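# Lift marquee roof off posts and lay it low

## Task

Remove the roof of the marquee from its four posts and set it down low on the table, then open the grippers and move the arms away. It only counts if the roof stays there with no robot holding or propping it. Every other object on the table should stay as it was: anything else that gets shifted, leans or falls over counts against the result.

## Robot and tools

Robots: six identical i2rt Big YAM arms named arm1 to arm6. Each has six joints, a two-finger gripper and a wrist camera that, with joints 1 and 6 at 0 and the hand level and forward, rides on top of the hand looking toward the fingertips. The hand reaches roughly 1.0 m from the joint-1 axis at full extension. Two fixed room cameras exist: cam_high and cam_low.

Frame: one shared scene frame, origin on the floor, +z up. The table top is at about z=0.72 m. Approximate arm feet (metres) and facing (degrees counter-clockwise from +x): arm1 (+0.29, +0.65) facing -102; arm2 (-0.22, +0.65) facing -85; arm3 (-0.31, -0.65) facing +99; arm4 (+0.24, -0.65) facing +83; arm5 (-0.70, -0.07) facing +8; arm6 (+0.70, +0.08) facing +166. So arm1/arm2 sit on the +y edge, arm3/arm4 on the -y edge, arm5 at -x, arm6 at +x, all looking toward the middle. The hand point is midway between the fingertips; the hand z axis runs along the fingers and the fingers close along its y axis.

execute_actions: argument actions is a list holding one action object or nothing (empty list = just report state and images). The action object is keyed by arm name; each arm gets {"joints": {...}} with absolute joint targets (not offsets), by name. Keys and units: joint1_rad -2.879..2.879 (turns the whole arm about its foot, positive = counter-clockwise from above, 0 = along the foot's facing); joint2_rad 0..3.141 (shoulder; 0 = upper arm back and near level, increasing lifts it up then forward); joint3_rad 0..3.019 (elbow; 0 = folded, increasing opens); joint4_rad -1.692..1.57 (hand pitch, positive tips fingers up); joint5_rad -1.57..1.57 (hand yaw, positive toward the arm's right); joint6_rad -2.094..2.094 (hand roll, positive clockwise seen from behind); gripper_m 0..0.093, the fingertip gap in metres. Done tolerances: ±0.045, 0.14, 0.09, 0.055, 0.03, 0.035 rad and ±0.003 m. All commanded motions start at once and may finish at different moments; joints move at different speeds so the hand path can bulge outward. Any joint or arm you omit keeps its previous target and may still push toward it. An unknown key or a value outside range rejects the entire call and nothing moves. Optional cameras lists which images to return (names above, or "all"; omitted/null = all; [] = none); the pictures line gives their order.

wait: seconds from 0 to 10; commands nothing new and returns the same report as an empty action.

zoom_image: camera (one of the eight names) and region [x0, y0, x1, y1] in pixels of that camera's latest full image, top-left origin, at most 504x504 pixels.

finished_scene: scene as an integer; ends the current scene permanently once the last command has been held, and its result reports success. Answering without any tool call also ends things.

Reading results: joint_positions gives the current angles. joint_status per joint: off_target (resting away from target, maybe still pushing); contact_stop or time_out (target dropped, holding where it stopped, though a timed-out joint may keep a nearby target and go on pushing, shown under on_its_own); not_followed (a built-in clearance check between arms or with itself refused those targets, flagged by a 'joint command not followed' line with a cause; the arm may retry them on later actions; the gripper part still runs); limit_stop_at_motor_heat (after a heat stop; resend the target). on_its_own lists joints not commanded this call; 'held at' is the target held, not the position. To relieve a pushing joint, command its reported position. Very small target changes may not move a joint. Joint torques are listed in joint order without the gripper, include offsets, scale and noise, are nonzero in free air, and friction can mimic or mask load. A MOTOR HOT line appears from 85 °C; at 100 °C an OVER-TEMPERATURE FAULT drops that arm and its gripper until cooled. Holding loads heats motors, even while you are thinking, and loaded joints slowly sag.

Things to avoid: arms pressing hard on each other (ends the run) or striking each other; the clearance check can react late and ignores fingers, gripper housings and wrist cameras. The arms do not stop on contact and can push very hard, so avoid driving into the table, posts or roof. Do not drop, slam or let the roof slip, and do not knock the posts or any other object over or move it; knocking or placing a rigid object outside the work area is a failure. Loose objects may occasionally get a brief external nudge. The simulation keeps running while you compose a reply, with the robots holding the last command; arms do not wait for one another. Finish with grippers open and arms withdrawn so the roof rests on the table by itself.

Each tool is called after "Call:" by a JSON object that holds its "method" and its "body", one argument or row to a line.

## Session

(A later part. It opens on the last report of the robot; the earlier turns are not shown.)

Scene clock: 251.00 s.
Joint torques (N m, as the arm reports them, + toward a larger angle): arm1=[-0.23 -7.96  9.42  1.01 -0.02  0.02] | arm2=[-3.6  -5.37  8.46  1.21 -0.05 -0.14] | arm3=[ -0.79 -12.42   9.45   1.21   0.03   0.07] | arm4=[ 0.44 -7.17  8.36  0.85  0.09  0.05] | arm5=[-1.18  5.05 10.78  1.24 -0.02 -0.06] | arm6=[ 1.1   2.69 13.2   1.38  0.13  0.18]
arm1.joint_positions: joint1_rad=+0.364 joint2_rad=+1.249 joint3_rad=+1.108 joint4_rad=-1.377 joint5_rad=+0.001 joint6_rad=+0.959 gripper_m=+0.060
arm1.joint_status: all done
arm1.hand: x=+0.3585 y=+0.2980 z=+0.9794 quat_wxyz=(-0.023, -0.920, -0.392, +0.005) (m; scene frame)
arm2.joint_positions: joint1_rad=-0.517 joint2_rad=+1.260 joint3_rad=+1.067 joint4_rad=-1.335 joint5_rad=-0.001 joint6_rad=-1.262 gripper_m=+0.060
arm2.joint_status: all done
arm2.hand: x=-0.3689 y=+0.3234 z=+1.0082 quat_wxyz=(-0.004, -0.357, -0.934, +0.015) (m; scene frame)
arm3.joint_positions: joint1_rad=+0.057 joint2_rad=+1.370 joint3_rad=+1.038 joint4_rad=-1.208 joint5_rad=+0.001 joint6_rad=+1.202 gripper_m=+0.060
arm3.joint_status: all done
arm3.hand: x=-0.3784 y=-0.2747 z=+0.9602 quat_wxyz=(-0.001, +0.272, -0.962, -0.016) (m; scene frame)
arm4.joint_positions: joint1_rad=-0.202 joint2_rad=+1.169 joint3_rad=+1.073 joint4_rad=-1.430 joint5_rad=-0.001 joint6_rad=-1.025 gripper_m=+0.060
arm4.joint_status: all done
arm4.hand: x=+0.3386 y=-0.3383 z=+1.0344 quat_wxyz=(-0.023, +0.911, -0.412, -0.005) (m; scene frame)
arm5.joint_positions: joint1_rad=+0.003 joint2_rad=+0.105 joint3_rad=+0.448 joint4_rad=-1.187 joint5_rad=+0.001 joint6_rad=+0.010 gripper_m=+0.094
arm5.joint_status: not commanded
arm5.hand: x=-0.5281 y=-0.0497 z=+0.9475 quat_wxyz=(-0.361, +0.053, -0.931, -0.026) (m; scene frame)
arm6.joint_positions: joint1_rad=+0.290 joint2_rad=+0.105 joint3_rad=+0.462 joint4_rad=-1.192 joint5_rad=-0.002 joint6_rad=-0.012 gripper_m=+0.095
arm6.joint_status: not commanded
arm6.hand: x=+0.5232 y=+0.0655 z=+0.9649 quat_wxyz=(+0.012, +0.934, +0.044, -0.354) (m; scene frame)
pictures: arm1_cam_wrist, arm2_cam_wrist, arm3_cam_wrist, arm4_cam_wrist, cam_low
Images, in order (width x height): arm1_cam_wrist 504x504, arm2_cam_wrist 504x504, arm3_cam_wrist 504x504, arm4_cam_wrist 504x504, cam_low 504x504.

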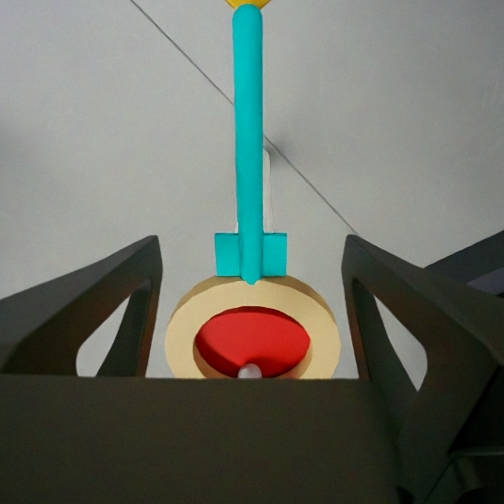

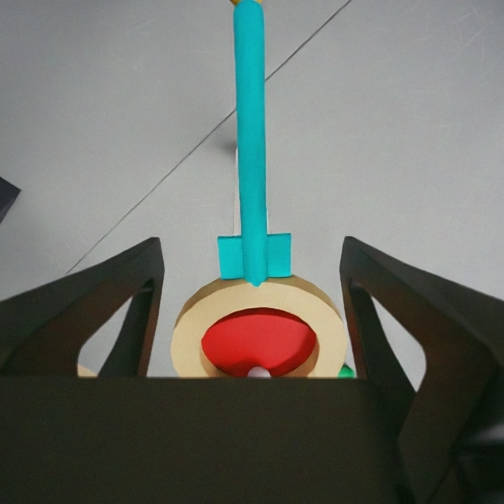

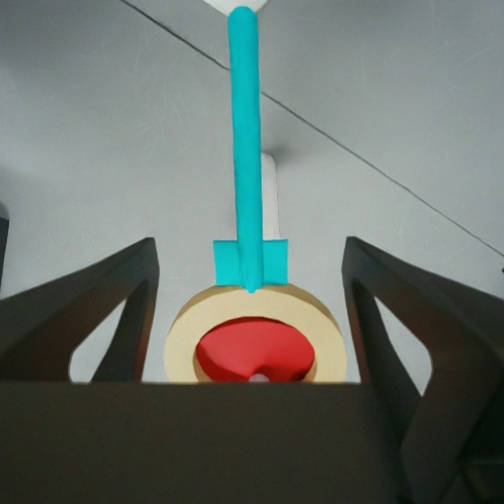

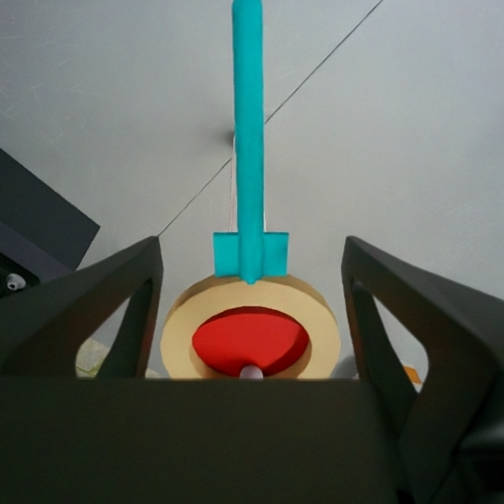

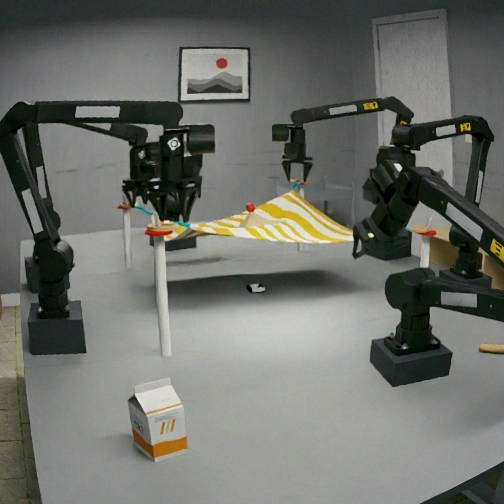

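Call:
{"method": "execute_actions", "body": {
  "actions": [
    {"arm1":{"joints":{"joint3_rad":1.078,"joint4_rad":-1.322}},"arm2":{"joints":{"joint3_rad":1.025,"joint4_rad":-1.272}},"arm3":{"joints":{"joint3_rad":1.005,"joint4_rad":-1.14}},"arm4":{"joints":{"joint3_rad":1.038,"joint4_rad":-1.37}}}
  ],
  "cameras": ["arm1_cam_wrist","arm2_cam_wrist","arm3_cam_wrist","arm4_cam_wrist","cam_low"]
}}

Call:
{"method": "execute_actions", "body": {
  "actions": [
    {"arm1":{"joints":{"gripper_m":0.0}},"arm2":{"joints":{"gripper_m":0.0}},"arm3":{"joints":{"gripper_m":0.0}},"arm4":{"joints":{"gripper_m":0.0}}}
  ],
  "cameras": ["arm1_cam_wrist","arm2_cam_wrist","arm3_cam_wrist","arm4_cam_wrist","cam_low"]
}}

Scene clock: 274.50 s.
Joint torques (N m, as the arm reports them, + toward a larger angle): arm1=[ 0.28 -7.67  9.03  1.06 -0.03  0.01] | arm2=[-3.65 -5.59  8.33  1.25 -0.04 -0.13] | arm3=[ -1.18 -12.71   8.76   1.18   0.03   0.06] | arm4=[-0.13 -6.29  8.14  0.8   0.11  0.07] | arm5=[-1.5   5.08 10.81  1.34 -0.03 -0.05] | arm6=[ 1.11  2.66 13.2   1.38  0.12  0.18]
arm1.joint_positions: joint1_rad=+0.364 joint2_rad=+1.249 joint3_rad=+1.075 joint4_rad=-1.336 joint5_rad=+0.001 joint6_rad=+0.959 gripper_m=+0.060
arm1.joint_status: all done
arm1.hand: x=+0.3585 y=+0.2981 z=+0.9671 quat_wxyz=(-0.027, -0.920, -0.392, +0.006) (m; scene frame)
arm2.joint_positions: joint1_rad=-0.517 joint2_rad=+1.260 joint3_rad=+1.033 joint4_rad=-1.285 joint5_rad=-0.001 joint6_rad=-1.262 gripper_m=+0.060
arm2.joint_status: all done
arm2.hand: x=-0.3692 y=+0.3225 z=+0.9956 quat_wxyz=(-0.004, -0.357, -0.934, +0.022) (m; scene frame)
arm3.joint_positions: joint1_rad=+0.057 joint2_rad=+1.370 joint3_rad=+1.014 joint4_rad=-1.158 joint5_rad=+0.001 joint6_rad=+1.202 gripper_m=+0.060
arm3.joint_status: all done
arm3.hand: x=-0.3790 y=-0.2715 z=+0.9518 quat_wxyz=(-0.003, +0.272, -0.962, -0.029) (m; scene frame)
arm4.joint_positions: joint1_rad=-0.202 joint2_rad=+1.169 joint3_rad=+1.037 joint4_rad=-1.388 joint5_rad=-0.001 joint6_rad=-1.024 gripper_m=+0.060
arm4.joint_status: all done
arm4.hand: x=+0.3385 y=-0.3384 z=+1.0208 quat_wxyz=(-0.026, +0.911, -0.412, -0.005) (m; scene frame)
arm5.joint_positions: joint1_rad=+0.003 joint2_rad=+0.105 joint3_rad=+0.448 joint4_rad=-1.187 joint5_rad=+0.001 joint6_rad=+0.010 gripper_m=+0.094
arm5.joint_status: not commanded
arm5.hand: x=-0.5281 y=-0.0497 z=+0.9475 quat_wxyz=(-0.361, +0.053, -0.931, -0.026) (m; scene frame)
arm6.joint_positions: joint1_rad=+0.290 joint2_rad=+0.105 joint3_rad=+0.462 joint4_rad=-1.192 joint5_rad=-0.002 joint6_rad=-0.012 gripper_m=+0.095
arm6.joint_status: not commanded
arm6.hand: x=+0.5232 y=+0.0655 z=+0.9649 quat_wxyz=(+0.012, +0.934, +0.044, -0.354) (m; scene frame)
pictures: arm1_cam_wrist, arm2_cam_wrist, arm3_cam_wrist, arm4_cam_wrist, cam_low
Images, in order (width x height): arm1_cam_wrist 504x504, arm2_cam_wrist 504x504, arm3_cam_wrist 504x504, arm4_cam_wrist 504x504, cam_low 504x504.

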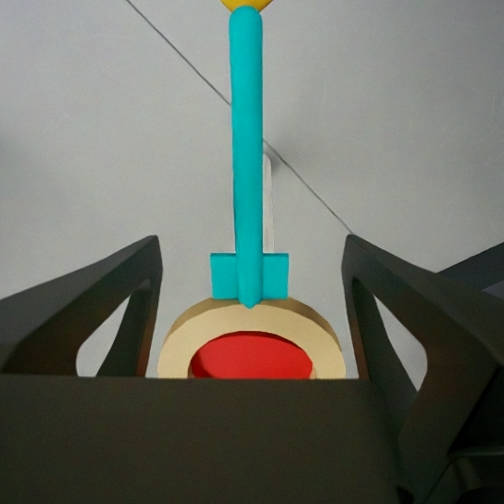

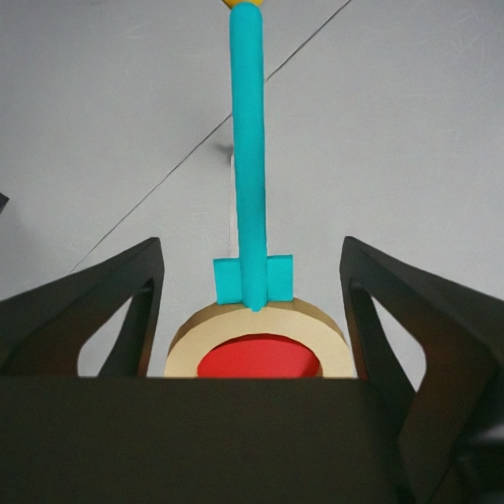

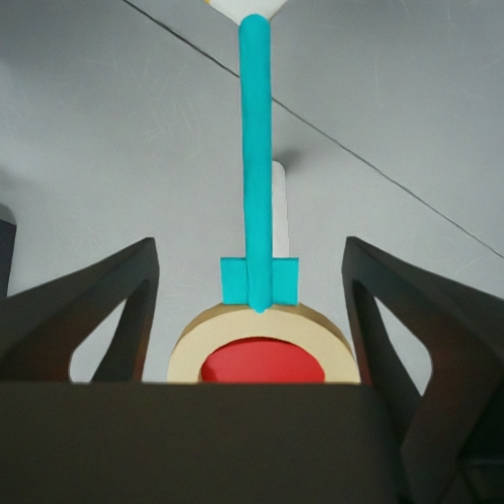

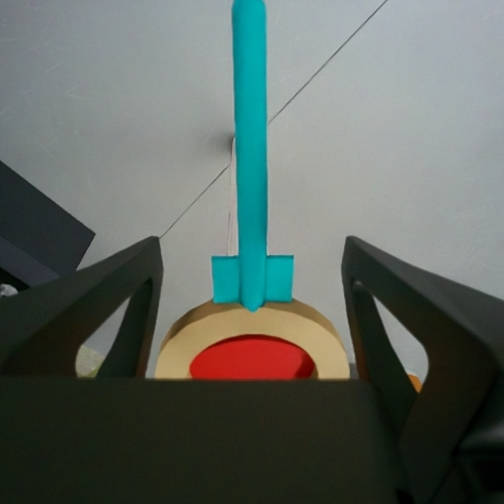

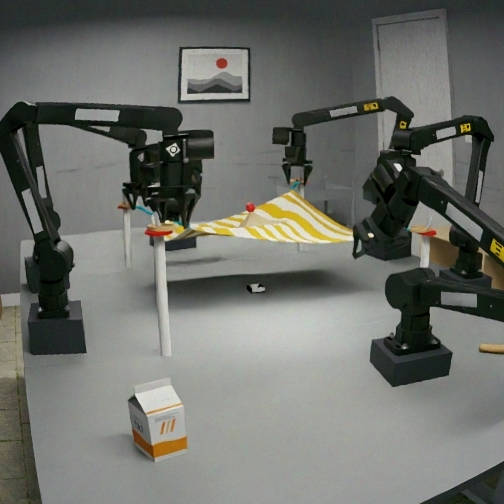

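Scene clock: 275.13 s.
Joint torques (N m, as the arm reports them, + toward a larger angle): arm1=[ 0.06 -7.43  8.87  1.04 -0.01  0.01] | arm2=[-3.62 -5.61  8.38  1.17 -0.05 -0.12] | arm3=[ -1.09 -12.41   8.74   1.21   0.04   0.07] | arm4=[ 0.3  -6.49  8.12  0.89  0.11  0.04] | arm5=[-1.04  5.7  10.89  1.2  -0.01 -0.05] | arm6=[ 1.05  2.64 13.21  1.38  0.13  0.18]
arm1.joint_positions: joint1_rad=+0.364 joint2_rad=+1.249 joint3_rad=+1.075 joint4_rad=-1.336 joint5_rad=+0.001 joint6_rad=+0.959 gripper_m=+0.020
arm1.joint_status: gripper_m off_target (ended at +0.020, target +0.000)
arm1.hand: x=+0.3585 y=+0.2981 z=+0.9671 quat_wxyz=(-0.027, -0.920, -0.392, +0.006) (m; scene frame)
arm2.joint_positions: joint1_rad=-0.517 joint2_rad=+1.260 joint3_rad=+1.033 joint4_rad=-1.284 joint5_rad=-0.001 joint6_rad=-1.263 gripper_m=+0.021
arm2.joint_status: gripper_m off_target (ended at +0.021, target +0.000)
arm2.hand: x=-0.3693 y=+0.3222 z=+0.9956 quat_wxyz=(-0.004, -0.357, -0.934, +0.023) (m; scene frame)
arm3.joint_positions: joint1_rad=+0.057 joint2_rad=+1.370 joint3_rad=+1.014 joint4_rad=-1.158 joint5_rad=+0.001 joint6_rad=+1.202 gripper_m=+0.019
arm3.joint_status: gripper_m off_target (ended at +0.019, target +0.000)
arm3.hand: x=-0.3790 y=-0.2715 z=+0.9518 quat_wxyz=(-0.003, +0.272, -0.962, -0.029) (m; scene frame)
arm4.joint_positions: joint1_rad=-0.202 joint2_rad=+1.169 joint3_rad=+1.037 joint4_rad=-1.388 joint5_rad=-0.001 joint6_rad=-1.024 gripper_m=+0.021
arm4.joint_status: gripper_m off_target (ended at +0.021, target +0.000)
arm4.hand: x=+0.3385 y=-0.3383 z=+1.0208 quat_wxyz=(-0.026, +0.911, -0.412, -0.005) (m; scene frame)
arm5.joint_positions: joint1_rad=+0.003 joint2_rad=+0.105 joint3_rad=+0.448 joint4_rad=-1.187 joint5_rad=+0.001 joint6_rad=+0.010 gripper_m=+0.094
arm5.joint_status: not commanded
arm5.hand: x=-0.5281 y=-0.0497 z=+0.9475 quat_wxyz=(-0.361, +0.053, -0.931, -0.026) (m; scene frame)
arm6.joint_positions: joint1_rad=+0.290 joint2_rad=+0.105 joint3_rad=+0.462 joint4_rad=-1.192 joint5_rad=-0.002 joint6_rad=-0.012 gripper_m=+0.095
arm6.joint_status: not commanded
arm6.hand: x=+0.5232 y=+0.0655 z=+0.9649 quat_wxyz=(+0.012, +0.934, +0.044, -0.354) (m; scene frame)
pictures: arm1_cam_wrist, arm2_cam_wrist, arm3_cam_wrist, arm4_cam_wrist, cam_low
Images, in order (width x height): arm1_cam_wrist 504x504, arm2_cam_wrist 504x504, arm3_cam_wrist 504x504, arm4_cam_wrist 504x504, cam_low 504x504.

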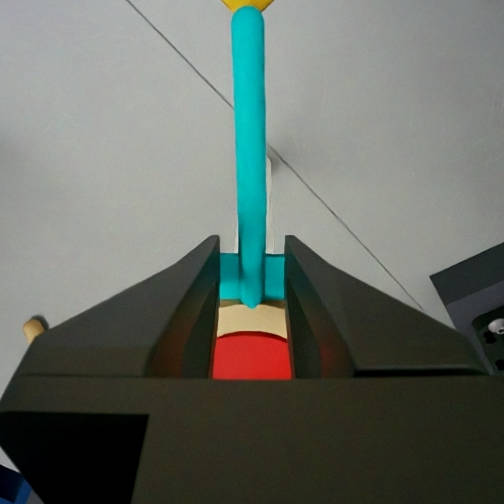

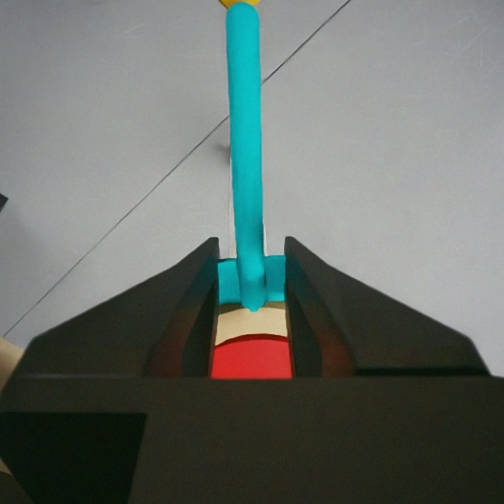

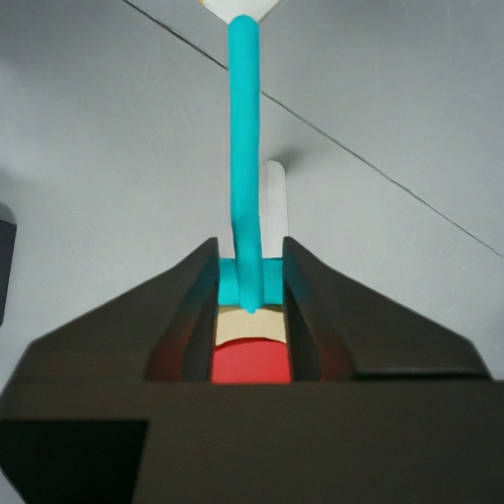

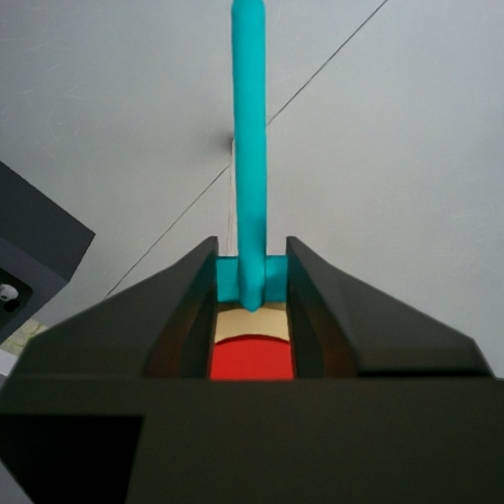

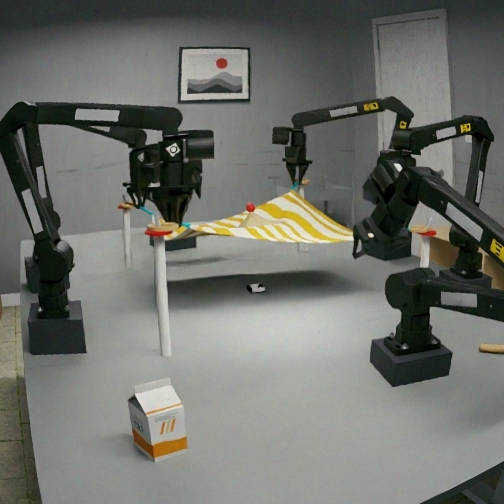

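Call:
{"method": "execute_actions", "body": {
  "actions": [
    {"arm1":{"joints":{"joint1_rad":0.397,"joint3_rad":1.165,"joint4_rad":-1.44}},"arm2":{"joints":{"joint1_rad":-0.556,"joint3_rad":1.12,"joint4_rad":-1.377}},"arm3":{"joints":{"joint1_rad":0.09,"joint3_rad":1.097,"joint4_rad":-1.27}},"arm4":{"joints":{"joint1_rad":-0.24,"joint3_rad":1.115,"joint4_rad":-1.487}}}
  ],
  "cameras": ["arm1_cam_wrist","arm3_cam_wrist","cam_high","cam_low"]
}}

Call:
{"method": "zoom_image", "body": {
  "camera": "cam_low",
  "region": [110, 170, 210, 250]
}}

Call:
{"method": "zoom_image", "body": {
  "camera": "cam_low",
  "region": [270, 150, 450, 260]
}}

Scene clock: 296.83 s.
Joint torques (N m, as the arm reports them, + toward a larger angle): arm1=[ 0.52 -8.18 12.96 -0.22 -0.02  0.03] | arm2=[-4.54 -5.61 13.7  -0.16  0.26 -0.12] | arm3=[  1.11 -12.81  14.63  -0.34   0.03   0.08] | arm4=[-1.91 -6.8  10.97 -0.79  0.34  0.07] | arm5=[-0.99  5.17 10.95  1.31 -0.04 -0.05] | arm6=[ 1.15  2.61 13.2   1.38  0.12  0.18]
arm1.joint_positions: joint1_rad=+0.385 joint2_rad=+1.249 joint3_rad=+1.115 joint4_rad=-1.425 joint5_rad=+0.001 joint6_rad=+0.959 gripper_m=+0.020
arm1.joint_status: all done
arm1.hand: x=+0.3637 y=+0.3088 z=+0.9820 quat_wxyz=(-0.003, -0.916, -0.402, +0.001) (m; scene frame)
arm2.joint_positions: joint1_rad=-0.530 joint2_rad=+1.260 joint3_rad=+1.067 joint4_rad=-1.361 joint5_rad=-0.008 joint6_rad=-1.263 gripper_m=+0.021
arm2.joint_status: all done
arm2.hand: x=-0.3693 y=+0.3309 z=+1.0078 quat_wxyz=(-0.009, -0.363, -0.932, +0.002) (m; scene frame)
arm3.joint_positions: joint1_rad=+0.079 joint2_rad=+1.370 joint3_rad=+1.039 joint4_rad=-1.253 joint5_rad=+0.001 joint6_rad=+1.203 gripper_m=+0.019
arm3.joint_status: all done
arm3.hand: x=-0.3845 y=-0.2870 z=+0.9604 quat_wxyz=(+0.001, +0.282, -0.959, +0.006) (m; scene frame)
arm4.joint_positions: joint1_rad=-0.217 joint2_rad=+1.170 joint3_rad=+1.072 joint4_rad=-1.461 joint5_rad=-0.008 joint6_rad=-1.024 gripper_m=+0.021
arm4.joint_status: all done
arm4.hand: x=+0.3397 y=-0.3469 z=+1.0338 quat_wxyz=(-0.007, +0.908, -0.419, -0.006) (m; scene frame)
arm5.joint_positions: joint1_rad=+0.003 joint2_rad=+0.105 joint3_rad=+0.448 joint4_rad=-1.187 joint5_rad=+0.001 joint6_rad=+0.010 gripper_m=+0.094
arm5.joint_status: not commanded
arm5.hand: x=-0.5281 y=-0.0497 z=+0.9475 quat_wxyz=(-0.361, +0.053, -0.931, -0.026) (m; scene frame)
arm6.joint_positions: joint1_rad=+0.290 joint2_rad=+0.105 joint3_rad=+0.462 joint4_rad=-1.192 joint5_rad=-0.002 joint6_rad=-0.012 gripper_m=+0.095
arm6.joint_status: not commanded
arm6.hand: x=+0.5232 y=+0.0655 z=+0.9649 quat_wxyz=(+0.012, +0.934, +0.044, -0.354) (m; scene frame)
pictures: arm1_cam_wrist, arm3_cam_wrist, cam_high, cam_low
Images, in order (width x height): arm1_cam_wrist 504x504, arm3_cam_wrist 504x504, cam_high 504x504, cam_low 504x504.

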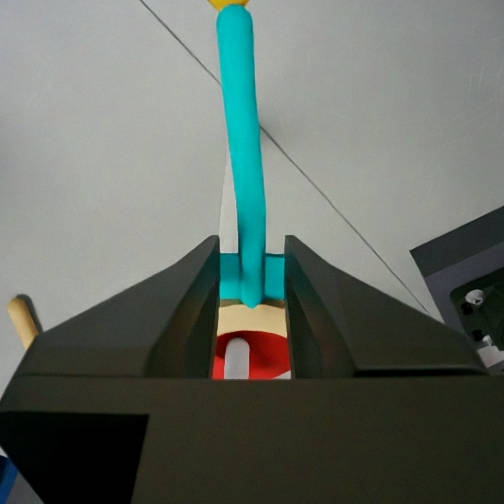

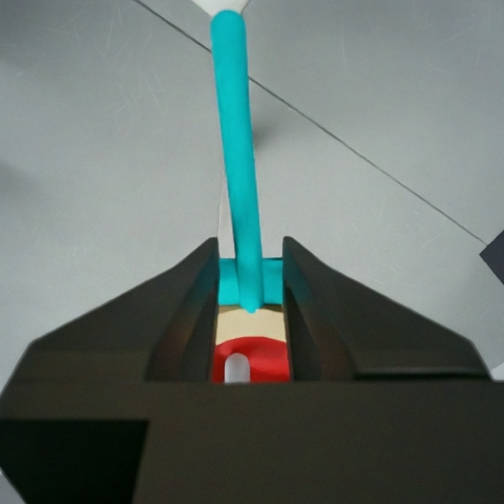

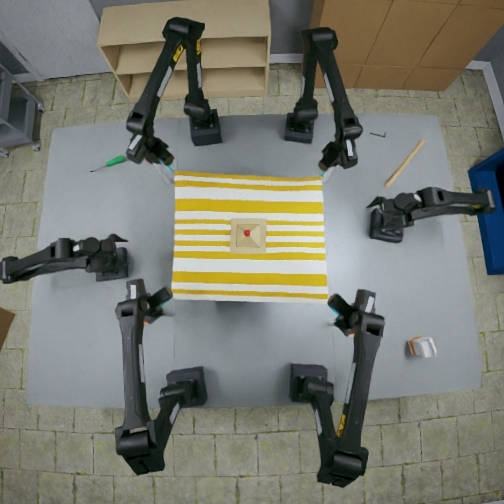

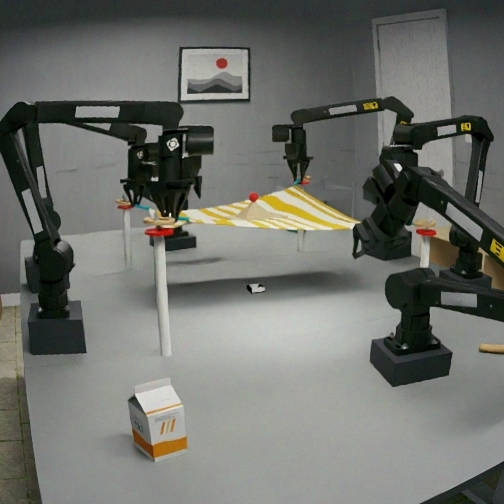

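Region (110, 170, 210, 250) of cam_low's 504x504 image, scaled by 5.040, with more detail than that image has; it fills the top 403 rows of this view, and the rest is white.

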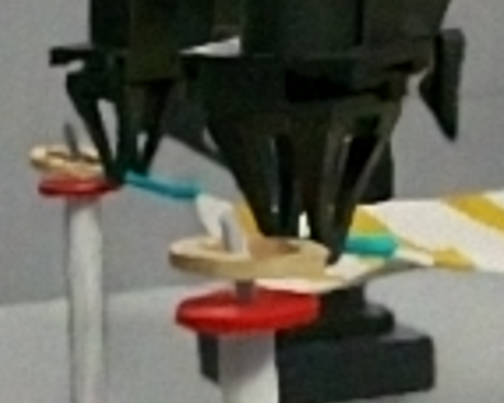

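Region (270, 150, 450, 260) of cam_low's 504x504 image, scaled by 2.800, with more detail than that image has.

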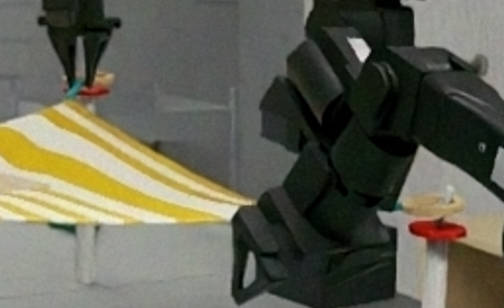

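Call:
{"method": "execute_actions", "body": {
  "actions": [
    {"arm1":{"joints":{"joint1_rad":0.414,"joint3_rad":1.283,"joint4_rad":-1.572}},"arm2":{"joints":{"joint1_rad":-0.59,"joint3_rad":1.244,"joint4_rad":-1.509}},"arm3":{"joints":{"joint1_rad":0.105,"joint3_rad":1.239,"joint4_rad":-1.433}},"arm4":{"joints":{"joint1_rad":-0.273,"joint3_rad":1.235,"joint4_rad":-1.61}}}
  ],
  "cameras": ["arm2_cam_wrist","cam_high","cam_low"]
}}

Call:
{"method": "zoom_image", "body": {
  "camera": "cam_low",
  "region": [110, 160, 210, 250]
}}

Call:
{"method": "zoom_image", "body": {
  "camera": "cam_low",
  "region": [270, 140, 450, 260]
}}

Scene clock: 313.80 s.
Joint torques (N m, as the arm reports them, + toward a larger angle): arm1=[ 1.17 -8.03 12.35 -0.25 -0.04  0.01] | arm2=[-4.45 -5.57 12.99 -0.12  0.53 -0.13] | arm3=[  1.03 -11.96  13.79  -0.37   0.04   0.08] | arm4=[-2.53 -6.93 10.33 -0.88  0.49  0.06] | arm5=[-1.67  5.43 10.85  1.38 -0.01 -0.04] | arm6=[ 1.09  2.69 13.21  1.38  0.13  0.18]
arm1.joint_positions: joint1_rad=+0.398 joint2_rad=+1.249 joint3_rad=+1.242 joint4_rad=-1.557 joint5_rad=+0.002 joint6_rad=+0.959 gripper_m=+0.020
arm1.joint_status: all done
arm1.hand: x=+0.3684 y=+0.3074 z=+1.0303 quat_wxyz=(-0.001, -0.913, -0.408, +0.000) (m; scene frame)
arm2.joint_positions: joint1_rad=-0.561 joint2_rad=+1.260 joint3_rad=+1.201 joint4_rad=-1.494 joint5_rad=-0.014 joint6_rad=-1.263 gripper_m=+0.021
arm2.joint_status: all done
arm2.hand: x=-0.3820 y=+0.3285 z=+1.0584 quat_wxyz=(-0.011, -0.378, -0.926, +0.002) (m; scene frame)
arm3.joint_positions: joint1_rad=+0.091 joint2_rad=+1.368 joint3_rad=+1.193 joint4_rad=-1.417 joint5_rad=+0.001 joint6_rad=+1.203 gripper_m=+0.019
arm3.joint_status: all done
arm3.hand: x=-0.3913 y=-0.2759 z=+1.0179 quat_wxyz=(+0.001, +0.288, -0.958, +0.010) (m; scene frame)
arm4.joint_positions: joint1_rad=-0.248 joint2_rad=+1.172 joint3_rad=+1.203 joint4_rad=-1.582 joint5_rad=-0.013 joint6_rad=-1.024 gripper_m=+0.021
arm4.joint_status: all done
arm4.hand: x=+0.3499 y=-0.3459 z=+1.0829 quat_wxyz=(-0.010, +0.901, -0.433, -0.009) (m; scene frame)
arm5.joint_positions: joint1_rad=+0.003 joint2_rad=+0.105 joint3_rad=+0.448 joint4_rad=-1.187 joint5_rad=+0.001 joint6_rad=+0.010 gripper_m=+0.094
arm5.joint_status: not commanded
arm5.hand: x=-0.5281 y=-0.0497 z=+0.9475 quat_wxyz=(-0.361, +0.053, -0.931, -0.026) (m; scene frame)
arm6.joint_positions: joint1_rad=+0.290 joint2_rad=+0.105 joint3_rad=+0.462 joint4_rad=-1.192 joint5_rad=-0.002 joint6_rad=-0.012 gripper_m=+0.095
arm6.joint_status: not commanded
arm6.hand: x=+0.5232 y=+0.0655 z=+0.9649 quat_wxyz=(+0.012, +0.934, +0.044, -0.354) (m; scene frame)
pictures: arm2_cam_wrist, cam_high, cam_low
Images, in order (width x height): arm2_cam_wrist 504x504, cam_high 504x504, cam_low 504x504.

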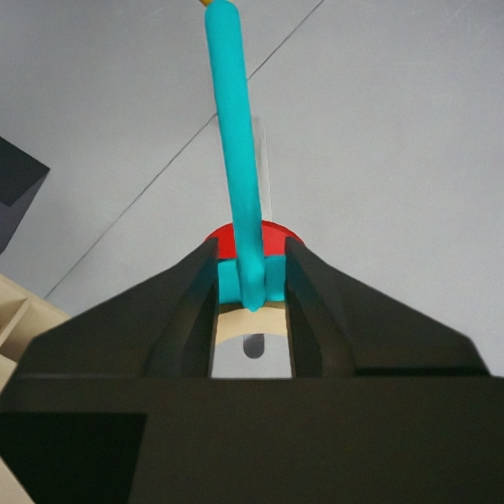

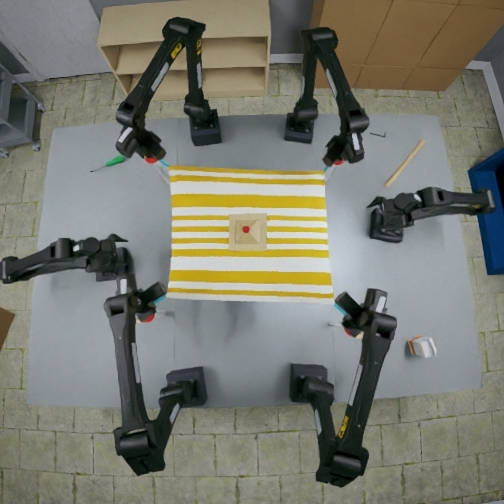

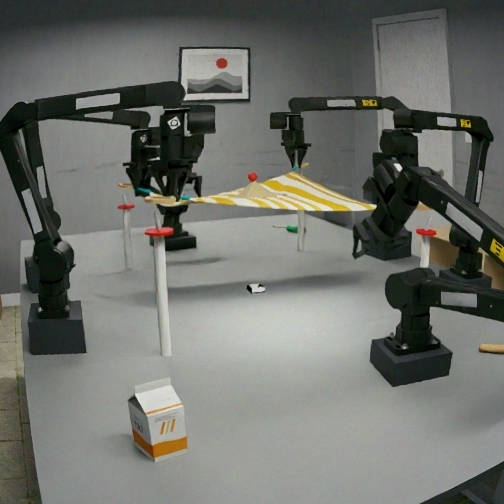

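Region (110, 160, 210, 250) of cam_low's 504x504 image, scaled by 5.040, with more detail than that image has; it fills the top 454 rows of this view, and the rest is white.

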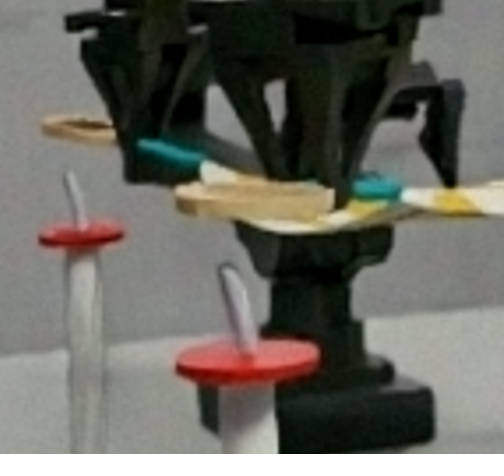

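Region (270, 140, 450, 260) of cam_low's 504x504 image, scaled by 2.800, with more detail than that image has.

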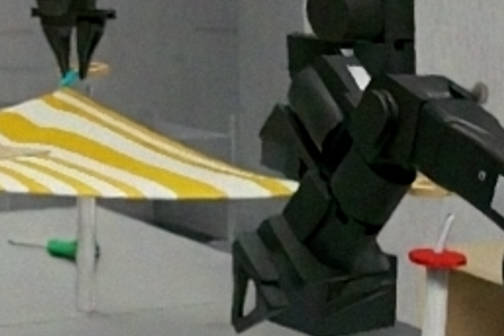

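Call:
{"method": "execute_actions", "body": {
  "actions": [
    {"arm1":{"joints":{"joint1_rad":0.077,"joint6_rad":0.5}},"arm2":{"joints":{"joint1_rad":-0.32,"joint6_rad":-0.9}},"arm3":{"joints":{"joint1_rad":-0.162,"joint6_rad":0.9}},"arm4":{"joints":{"joint1_rad":0.077,"joint6_rad":-0.6}}}
  ],
  "cameras": []
}}

Call:
{"method": "execute_actions", "body": {
  "actions": [
    {"arm1":{"joints":{"joint2_rad":0.863,"joint3_rad":0.985,"joint4_rad":-1.68}},"arm2":{"joints":{"joint2_rad":0.835,"joint3_rad":0.907,"joint4_rad":-1.64}},"arm3":{"joints":{"joint2_rad":1.59,"joint3_rad":1.48,"joint4_rad":-1.414}},"arm4":{"joints":{"joint2_rad":1.455,"joint3_rad":1.47,"joint4_rad":-1.54}}}
  ],
  "cameras": ["cam_high","cam_low"]
}}

Scene clock: 355.57 s.
Joint torques (N m, as the arm reports them, + toward a larger angle): arm1=[ 0.04 -7.66 12.29 -0.19 -0.05 -0.02] | arm2=[-3.14 -5.76 12.93 -0.07  0.13  0.01] | arm3=[  0.75 -12.53  13.87  -0.29   0.03  -0.09] | arm4=[-0.77 -7.24 10.36 -0.74  0.27  0.05] | arm5=[-1.5   5.02 10.99  1.24 -0.04 -0.07] | arm6=[ 1.05  2.67 13.19  1.4   0.13  0.18]
arm1.joint_positions: joint1_rad=+0.075 joint2_rad=+1.249 joint3_rad=+1.242 joint4_rad=-1.558 joint5_rad=+0.001 joint6_rad=+0.510 gripper_m=+0.020
arm1.joint_status: all done
arm1.hand: x=+0.2562 y=+0.3004 z=+1.0303 quat_wxyz=(+0.000, -0.886, -0.464, +0.001) (m; scene frame)
arm2.joint_positions: joint1_rad=-0.311 joint2_rad=+1.260 joint3_rad=+1.201 joint4_rad=-1.494 joint5_rad=-0.005 joint6_rad=-0.908 gripper_m=+0.021
arm2.joint_status: all done
arm2.hand: x=-0.2997 y=+0.2995 z=+1.0593 quat_wxyz=(-0.009, -0.426, -0.905, +0.001) (m; scene frame)
arm3.joint_positions: joint1_rad=-0.172 joint2_rad=+1.368 joint3_rad=+1.193 joint4_rad=-1.417 joint5_rad=+0.001 joint6_rad=+0.908 gripper_m=+0.019
arm3.joint_status: all done
arm3.hand: x=-0.2912 y=-0.2676 z=+1.0178 quat_wxyz=(+0.004, +0.303, -0.953, +0.010) (m; scene frame)
arm4.joint_positions: joint1_rad=+0.077 joint2_rad=+1.172 joint3_rad=+1.203 joint4_rad=-1.589 joint5_rad=-0.005 joint6_rad=-0.615 gripper_m=+0.021
arm4.joint_status: all done
arm4.hand: x=+0.2481 y=-0.3289 z=+1.0831 quat_wxyz=(-0.006, +0.882, -0.471, -0.007) (m; scene frame)
arm5.joint_positions: joint1_rad=+0.003 joint2_rad=+0.105 joint3_rad=+0.448 joint4_rad=-1.187 joint5_rad=+0.001 joint6_rad=+0.010 gripper_m=+0.094
arm5.joint_status: not commanded
arm5.hand: x=-0.5281 y=-0.0497 z=+0.9475 quat_wxyz=(-0.361, +0.053, -0.931, -0.026) (m; scene frame)
arm6.joint_positions: joint1_rad=+0.290 joint2_rad=+0.105 joint3_rad=+0.462 joint4_rad=-1.192 joint5_rad=-0.002 joint6_rad=-0.012 gripper_m=+0.095
arm6.joint_status: not commanded
arm6.hand: x=+0.5232 y=+0.0655 z=+0.9649 quat_wxyz=(+0.012, +0.934, +0.044, -0.354) (m; scene frame)
pictures: none
No camera images: the call's "cameras" was empty. Leave "cameras" out to get every camera's image.

Scene clock: 356.80 s.
Joint torques (N m, as the arm reports them, + toward a larger angle): arm1=[ 0.08 -1.64  9.02  0.09 -0.05  0.02] | arm2=[-3.29 -0.55  8.43  0.23  0.13  0.02] | arm3=[  0.5  -17.18  15.32   0.42   0.04  -0.09] | arm4=[ -0.97 -13.44  11.19   0.24   0.27   0.04] | arm5=[-1.12  5.16 10.99  1.34  0.   -0.07] | arm6=[ 1.07  2.63 13.19  1.38  0.12  0.18]
arm1.joint_positions: joint1_rad=+0.075 joint2_rad=+0.858 joint3_rad=+0.985 joint4_rad=-1.671 joint5_rad=+0.001 joint6_rad=+0.509 gripper_m=+0.020
arm1.joint_status: all done
arm1.hand: x=+0.2694 y=+0.4387 z=+1.0322 quat_wxyz=(-0.008, -0.885, -0.465, +0.006) (m; scene frame)
arm2.joint_positions: joint1_rad=-0.311 joint2_rad=+0.828 joint3_rad=+0.917 joint4_rad=-1.632 joint5_rad=-0.005 joint6_rad=-0.907 gripper_m=+0.021
arm2.joint_status: all done
arm2.hand: x=-0.2668 y=+0.4494 z=+1.0612 quat_wxyz=(-0.010, -0.426, -0.905, +0.005) (m; scene frame)
arm3.joint_positions: joint1_rad=-0.172 joint2_rad=+1.599 joint3_rad=+1.419 joint4_rad=-1.417 joint5_rad=+0.001 joint6_rad=+0.907 gripper_m=+0.019
arm3.joint_status: all done
arm3.hand: x=-0.2872 y=-0.1810 z=+1.0078 quat_wxyz=(+0.005, +0.304, -0.953, +0.012) (m; scene frame)
arm4.joint_positions: joint1_rad=+0.077 joint2_rad=+1.468 joint3_rad=+1.425 joint4_rad=-1.546 joint5_rad=-0.005 joint6_rad=-0.614 gripper_m=+0.021
arm4.joint_status: all done
arm4.hand: x=+0.2507 y=-0.2232 z=+1.0635 quat_wxyz=(+0.008, +0.882, -0.471, +0.000) (m; scene frame)
arm5.joint_positions: joint1_rad=+0.003 joint2_rad=+0.105 joint3_rad=+0.448 joint4_rad=-1.187 joint5_rad=+0.001 joint6_rad=+0.010 gripper_m=+0.094
arm5.joint_status: not commanded
arm5.hand: x=-0.5281 y=-0.0497 z=+0.9475 quat_wxyz=(-0.361, +0.053, -0.931, -0.026) (m; scene frame)
arm6.joint_positions: joint1_rad=+0.290 joint2_rad=+0.105 joint3_rad=+0.462 joint4_rad=-1.192 joint5_rad=-0.002 joint6_rad=-0.012 gripper_m=+0.095
arm6.joint_status: not commanded
arm6.hand: x=+0.5232 y=+0.0655 z=+0.9649 quat_wxyz=(+0.012, +0.934, +0.044, -0.354) (m; scene frame)
pictures: cam_high, cam_low
Images, in order (width x height): cam_high 504x504, cam_low 504x504.

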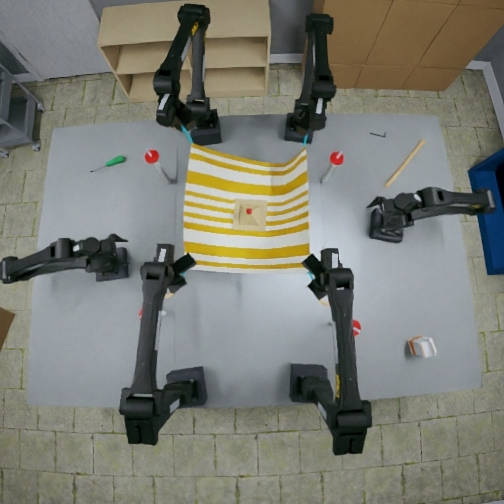

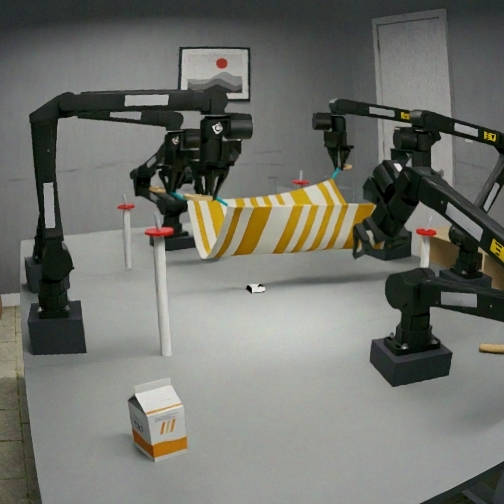

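Call:
{"method": "execute_actions", "body": {
  "actions": [
    {"arm1":{"joints":{"joint3_rad":0.8,"joint4_rad":-1.495}},"arm2":{"joints":{"joint2_rad":0.86,"joint3_rad":0.665,"joint4_rad":-1.365}},"arm3":{"joints":{"joint2_rad":1.63,"joint3_rad":1.336,"joint4_rad":-1.255}},"arm4":{"joints":{"joint2_rad":1.505,"joint3_rad":1.2,"joint4_rad":-1.245}}}
  ],
  "cameras": ["cam_high","cam_low"]
}}

Scene clock: 384.03 s.
Joint torques (N m, as the arm reports them, + toward a larger angle): arm1=[-0.05 -1.46  9.35  0.71 -0.05  0.02] | arm2=[-3.4  -0.78  8.74  0.96  0.12  0.02] | arm3=[  0.92 -17.69   9.4    1.04   0.03  -0.11] | arm4=[ -0.81 -13.71   8.25   0.54   0.26   0.05] | arm5=[-1.05  5.47 10.99  1.36 -0.01 -0.05] | arm6=[ 1.12  2.68 13.19  1.38  0.13  0.18]
arm1.joint_positions: joint1_rad=+0.075 joint2_rad=+0.862 joint3_rad=+0.793 joint4_rad=-1.503 joint5_rad=+0.001 joint6_rad=+0.509 gripper_m=+0.020
arm1.joint_status: all done
arm1.hand: x=+0.2697 y=+0.4422 z=+0.9584 quat_wxyz=(+0.003, -0.885, -0.465, -0.001) (m; scene frame)
arm2.joint_positions: joint1_rad=-0.311 joint2_rad=+0.853 joint3_rad=+0.669 joint4_rad=-1.375 joint5_rad=-0.005 joint6_rad=-0.907 gripper_m=+0.021
arm2.joint_status: all done
arm2.hand: x=-0.2653 y=+0.4509 z=+0.9625 quat_wxyz=(-0.008, -0.426, -0.905, -0.002) (m; scene frame)
arm3.joint_positions: joint1_rad=-0.172 joint2_rad=+1.630 joint3_rad=+1.342 joint4_rad=-1.270 joint5_rad=+0.001 joint6_rad=+0.907 gripper_m=+0.019
arm3.joint_status: all done
arm3.hand: x=-0.2867 y=-0.1694 z=+0.9653 quat_wxyz=(-0.002, +0.304, -0.953, -0.007) (m; scene frame)
arm4.joint_positions: joint1_rad=+0.077 joint2_rad=+1.511 joint3_rad=+1.192 joint4_rad=-1.257 joint5_rad=-0.005 joint6_rad=-0.614 gripper_m=+0.021
arm4.joint_status: all done
arm4.hand: x=+0.2506 y=-0.2222 z=+0.9583 quat_wxyz=(+0.002, +0.882, -0.471, -0.002) (m; scene frame)
arm5.joint_positions: joint1_rad=+0.003 joint2_rad=+0.105 joint3_rad=+0.448 joint4_rad=-1.187 joint5_rad=+0.001 joint6_rad=+0.010 gripper_m=+0.094
arm5.joint_status: not commanded
arm5.hand: x=-0.5281 y=-0.0497 z=+0.9475 quat_wxyz=(-0.361, +0.053, -0.931, -0.026) (m; scene frame)
arm6.joint_positions: joint1_rad=+0.290 joint2_rad=+0.105 joint3_rad=+0.462 joint4_rad=-1.192 joint5_rad=-0.002 joint6_rad=-0.012 gripper_m=+0.095
arm6.joint_status: not commanded
arm6.hand: x=+0.5232 y=+0.0655 z=+0.9649 quat_wxyz=(+0.012, +0.934, +0.044, -0.354) (m; scene frame)
pictures: cam_high, cam_low
Images, in order (width x height): cam_high 504x504, cam_low 504x504.

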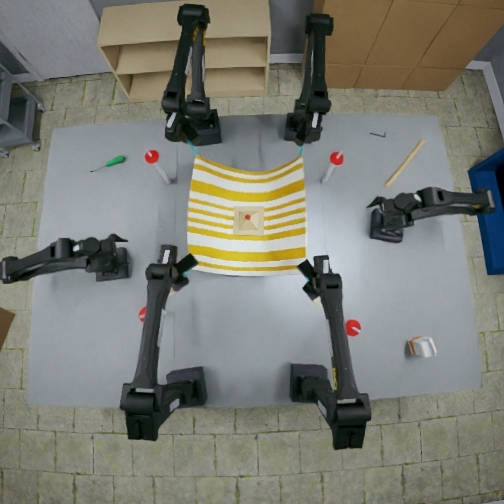

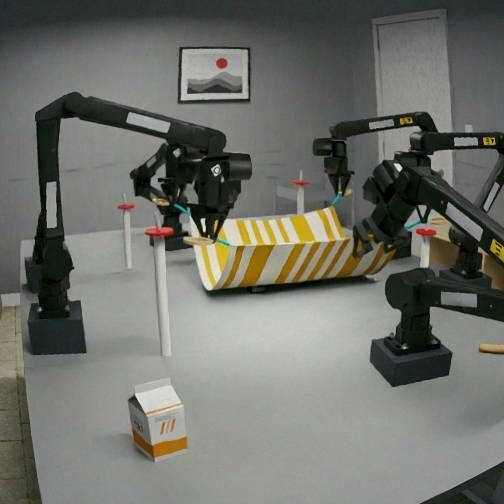

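Near table. Continue down.

Call:
{"method": "execute_actions", "body": {
  "actions": [
    {"arm1":{"joints":{"joint2_rad":0.99,"joint3_rad":0.58,"joint4_rad":-1.135}},"arm2":{"joints":{"joint2_rad":1.09,"joint3_rad":0.485,"joint4_rad":-0.945}},"arm3":{"joints":{"joint2_rad":1.75,"joint3_rad":1.18,"joint4_rad":-0.975}},"arm4":{"joints":{"joint2_rad":1.635,"joint3_rad":1.04,"joint4_rad":-0.945}}}
  ],
  "cameras": ["cam_low"]
}}

Call:
{"method": "execute_actions", "body": {
  "actions": [
    {"arm1":{"joints":{"joint2_rad":1.268,"joint3_rad":0.425,"joint4_rad":-0.7}},"arm2":{"joints":{"joint2_rad":1.468,"joint3_rad":0.38,"joint4_rad":-0.455}},"arm3":{"joints":{"joint2_rad":1.932,"joint3_rad":1.11,"joint4_rad":-0.72}},"arm4":{"joints":{"joint2_rad":1.836,"joint3_rad":0.963,"joint4_rad":-0.665}}}
  ],
  "cameras": ["cam_high","cam_low","arm1_cam_wrist","arm4_cam_wrist"]
}}

Scene clock: 393.40 s.
Joint torques (N m, as the arm reports them, + toward a larger angle): arm1=[ 0.09 -3.93  8.44  0.91 -0.05  0.03] | arm2=[-3.44 -2.62  7.57  1.13  0.07  0.02] | arm3=[  0.79 -18.92   9.05   0.98   0.04  -0.08] | arm4=[ -1.09 -14.87   7.5    0.78   0.21   0.04] | arm5=[-1.16  5.02 10.76  1.36 -0.03 -0.07] | arm6=[ 1.17  2.66 13.2   1.38  0.12  0.18]
arm1.joint_positions: joint1_rad=+0.075 joint2_rad=+1.003 joint3_rad=+0.572 joint4_rad=-1.148 joint5_rad=+0.001 joint6_rad=+0.509 gripper_m=+0.020
arm1.joint_status: all done
arm1.hand: x=+0.2685 y=+0.4301 z=+0.8491 quat_wxyz=(+0.006, -0.885, -0.465, -0.003) (m; scene frame)
arm2.joint_positions: joint1_rad=-0.311 joint2_rad=+1.093 joint3_rad=+0.484 joint4_rad=-0.958 joint5_rad=-0.003 joint6_rad=-0.907 gripper_m=+0.021
arm2.joint_status: all done
arm2.hand: x=-0.2682 y=+0.4327 z=+0.8512 quat_wxyz=(-0.006, -0.426, -0.905, -0.006) (m; scene frame)
arm3.joint_positions: joint1_rad=-0.172 joint2_rad=+1.765 joint3_rad=+1.174 joint4_rad=-0.991 joint5_rad=+0.001 joint6_rad=+0.907 gripper_m=+0.019
arm3.joint_status: all done
arm3.hand: x=-0.2871 y=-0.1748 z=+0.8452 quat_wxyz=(+0.002, +0.304, -0.953, +0.005) (m; scene frame)
arm4.joint_positions: joint1_rad=+0.077 joint2_rad=+1.647 joint3_rad=+1.027 joint4_rad=-0.960 joint5_rad=-0.003 joint6_rad=-0.614 gripper_m=+0.021
arm4.joint_status: all done
arm4.hand: x=+0.2505 y=-0.2232 z=+0.8468 quat_wxyz=(+0.004, +0.882, -0.471, -0.001) (m; scene frame)
arm5.joint_positions: joint1_rad=+0.003 joint2_rad=+0.105 joint3_rad=+0.448 joint4_rad=-1.187 joint5_rad=+0.001 joint6_rad=+0.010 gripper_m=+0.094
arm5.joint_status: not commanded
arm5.hand: x=-0.5281 y=-0.0497 z=+0.9475 quat_wxyz=(-0.361, +0.053, -0.931, -0.026) (m; scene frame)
arm6.joint_positions: joint1_rad=+0.290 joint2_rad=+0.105 joint3_rad=+0.462 joint4_rad=-1.192 joint5_rad=-0.002 joint6_rad=-0.012 gripper_m=+0.095
arm6.joint_status: not commanded
arm6.hand: x=+0.5232 y=+0.0655 z=+0.9649 quat_wxyz=(+0.012, +0.934, +0.044, -0.354) (m; scene frame)
pictures: cam_low
Images, in order (width x height): cam_low 504x504.

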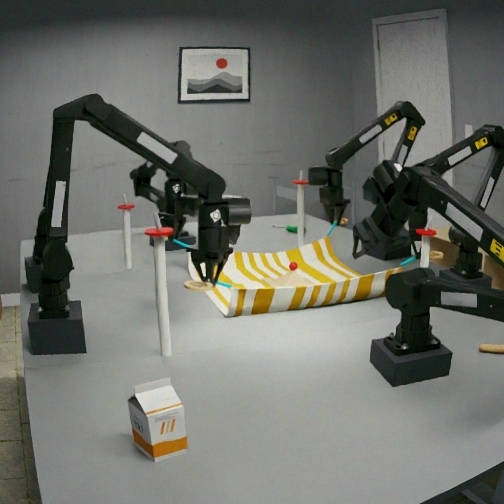

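Scene clock: 394.60 s.
Joint torques (N m, as the arm reports them, + toward a larger angle): arm1=[-0.18 -4.7   6.39  1.04 -0.06  0.03] | arm2=[-3.42 -3.64  4.23  1.24  0.06  0.03] | arm3=[  0.73 -20.36   7.15   1.09   0.03  -0.09] | arm4=[ -0.52 -15.7    5.54   0.77   0.17   0.01] | arm5=[-1.83  4.95 10.97  1.18 -0.04 -0.02] | arm6=[ 1.14  2.63 13.2   1.39  0.12  0.18]
arm1.joint_positions: joint1_rad=+0.075 joint2_rad=+1.274 joint3_rad=+0.417 joint4_rad=-0.714 joint5_rad=+0.001 joint6_rad=+0.509 gripper_m=+0.020
arm1.joint_status: all done
arm1.hand: x=+0.2679 y=+0.4249 z=+0.7463 quat_wxyz=(+0.002, -0.885, -0.465, -0.001) (m; scene frame)
arm2.joint_positions: joint1_rad=-0.311 joint2_rad=+1.457 joint3_rad=+0.382 joint4_rad=-0.468 joint5_rad=-0.003 joint6_rad=-0.907 gripper_m=+0.021
arm2.joint_status: all done
arm2.hand: x=-0.2695 y=+0.4212 z=+0.7501 quat_wxyz=(-0.009, -0.426, -0.905, +0.006) (m; scene frame)
arm3.joint_positions: joint1_rad=-0.172 joint2_rad=+1.949 joint3_rad=+1.108 joint4_rad=-0.737 joint5_rad=+0.001 joint6_rad=+0.907 gripper_m=+0.019
arm3.joint_status: all done
arm3.hand: x=-0.2872 y=-0.1729 z=+0.7417 quat_wxyz=(+0.002, +0.304, -0.953, +0.003) (m; scene frame)
arm4.joint_positions: joint1_rad=+0.077 joint2_rad=+1.848 joint3_rad=+0.958 joint4_rad=-0.682 joint5_rad=-0.003 joint6_rad=-0.614 gripper_m=+0.021
arm4.joint_status: all done
arm4.hand: x=+0.2505 y=-0.2191 z=+0.7449 quat_wxyz=(+0.000, +0.882, -0.471, -0.003) (m; scene frame)
arm5.joint_positions: joint1_rad=+0.003 joint2_rad=+0.105 joint3_rad=+0.448 joint4_rad=-1.187 joint5_rad=+0.001 joint6_rad=+0.010 gripper_m=+0.094
arm5.joint_status: not commanded
arm5.hand: x=-0.5281 y=-0.0497 z=+0.9475 quat_wxyz=(-0.361, +0.053, -0.931, -0.026) (m; scene frame)
arm6.joint_positions: joint1_rad=+0.290 joint2_rad=+0.105 joint3_rad=+0.462 joint4_rad=-1.192 joint5_rad=-0.002 joint6_rad=-0.012 gripper_m=+0.095
arm6.joint_status: not commanded
arm6.hand: x=+0.5232 y=+0.0655 z=+0.9649 quat_wxyz=(+0.012, +0.934, +0.044, -0.354) (m; scene frame)
pictures: arm1_cam_wrist, arm4_cam_wrist, cam_high, cam_low
Images, in order (width x height): arm1_cam_wrist 504x504, arm4_cam_wrist 504x504, cam_high 504x504, cam_low 504x504.

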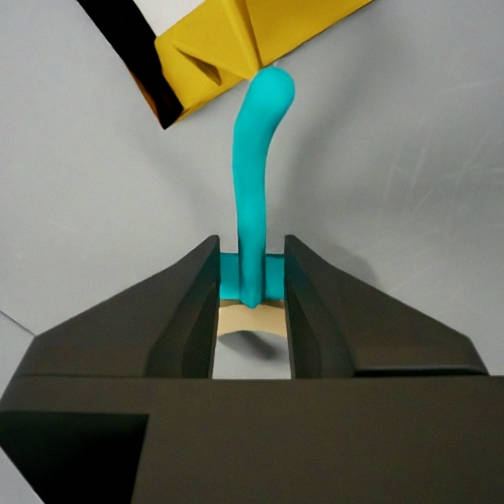

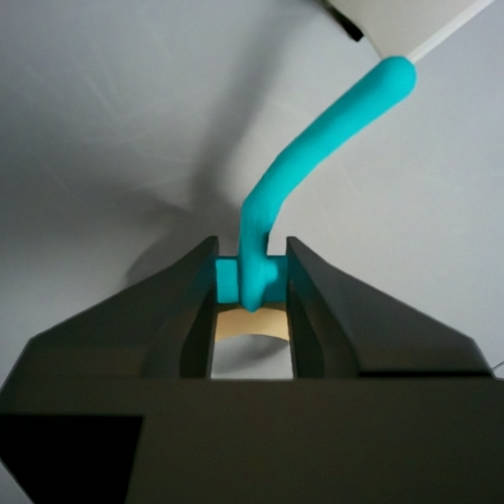

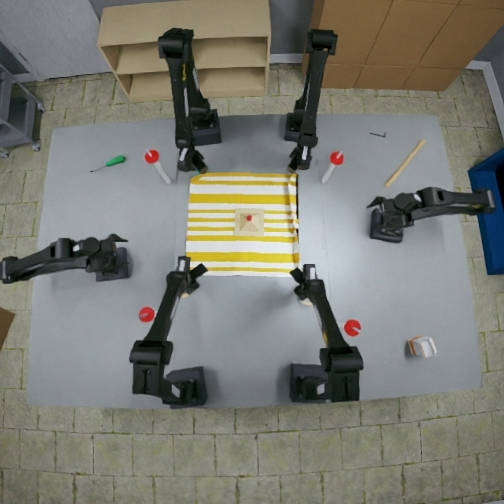

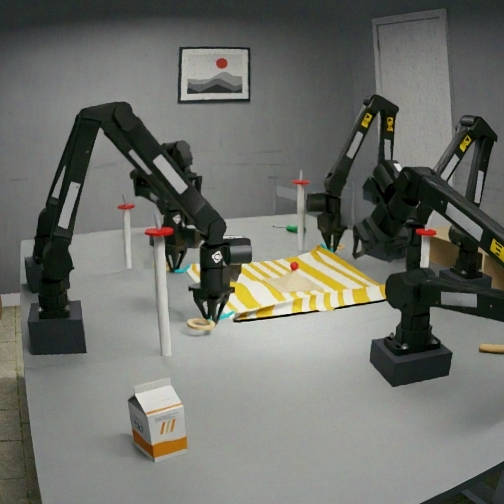

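Call:
{"method": "execute_actions", "body": {
  "actions": [
    {"arm1":{"joints":{"joint2_rad":1.368,"joint4_rad":-0.605}},"arm2":{"joints":{"joint2_rad":1.575,"joint4_rad":-0.365}},"arm3":{"joints":{"joint2_rad":1.978,"joint4_rad":-0.685}},"arm4":{"joints":{"joint2_rad":1.888,"joint4_rad":-0.622}}}
  ],
  "cameras": ["cam_low"]
}}

Scene clock: 401.67 s.
Joint torques (N m, as the arm reports them, + toward a larger angle): arm1=[-0.05 -4.03  5.55  1.36 -0.02  0.02] | arm2=[-3.2  -3.88  3.37  1.21  0.03  0.03] | arm3=[  0.64 -17.28   7.18   1.06   0.04  -0.09] | arm4=[ -0.58 -14.48   5.3    0.75   0.19   0.06] | arm5=[-1.19  5.02 11.03  1.26 -0.02 -0.05] | arm6=[ 1.17  2.61 13.21  1.39  0.12  0.18]
arm1.joint_positions: joint1_rad=+0.075 joint2_rad=+1.358 joint3_rad=+0.420 joint4_rad=-0.627 joint5_rad=+0.001 joint6_rad=+0.509 gripper_m=+0.020
arm1.joint_status: all done
arm1.hand: x=+0.2671 y=+0.4159 z=+0.7293 quat_wxyz=(+0.000, -0.885, -0.465, +0.001) (m; scene frame)
arm2.joint_positions: joint1_rad=-0.311 joint2_rad=+1.560 joint3_rad=+0.382 joint4_rad=-0.379 joint5_rad=-0.003 joint6_rad=-0.907 gripper_m=+0.021
arm2.joint_status: all done
arm2.hand: x=-0.2693 y=+0.4210 z=+0.7285 quat_wxyz=(-0.007, -0.426, -0.905, -0.001) (m; scene frame)
arm3.joint_positions: joint1_rad=-0.172 joint2_rad=+1.965 joint3_rad=+1.108 joint4_rad=-0.703 joint5_rad=+0.001 joint6_rad=+0.907 gripper_m=+0.019
arm3.joint_status: all done
arm3.hand: x=-0.2870 y=-0.1677 z=+0.7346 quat_wxyz=(-0.002, +0.304, -0.953, -0.006) (m; scene frame)
arm4.joint_positions: joint1_rad=+0.077 joint2_rad=+1.872 joint3_rad=+0.958 joint4_rad=-0.640 joint5_rad=-0.003 joint6_rad=-0.614 gripper_m=+0.021
arm4.joint_status: all done
arm4.hand: x=+0.2506 y=-0.2135 z=+0.7353 quat_wxyz=(-0.008, +0.882, -0.471, -0.007) (m; scene frame)
arm5.joint_positions: joint1_rad=+0.003 joint2_rad=+0.105 joint3_rad=+0.448 joint4_rad=-1.187 joint5_rad=+0.001 joint6_rad=+0.010 gripper_m=+0.094
arm5.joint_status: not commanded
arm5.hand: x=-0.5281 y=-0.0497 z=+0.9475 quat_wxyz=(-0.361, +0.053, -0.931, -0.026) (m; scene frame)
arm6.joint_positions: joint1_rad=+0.290 joint2_rad=+0.105 joint3_rad=+0.462 joint4_rad=-1.192 joint5_rad=-0.002 joint6_rad=-0.012 gripper_m=+0.095
arm6.joint_status: not commanded
arm6.hand: x=+0.5232 y=+0.0655 z=+0.9649 quat_wxyz=(+0.012, +0.934, +0.044, -0.354) (m; scene frame)
pictures: cam_low
Images, in order (width x height): cam_low 504x504.

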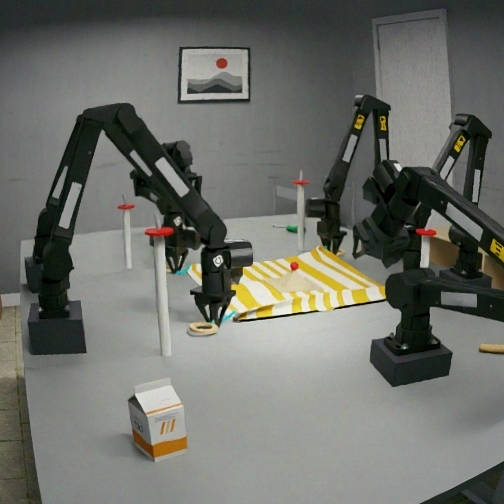

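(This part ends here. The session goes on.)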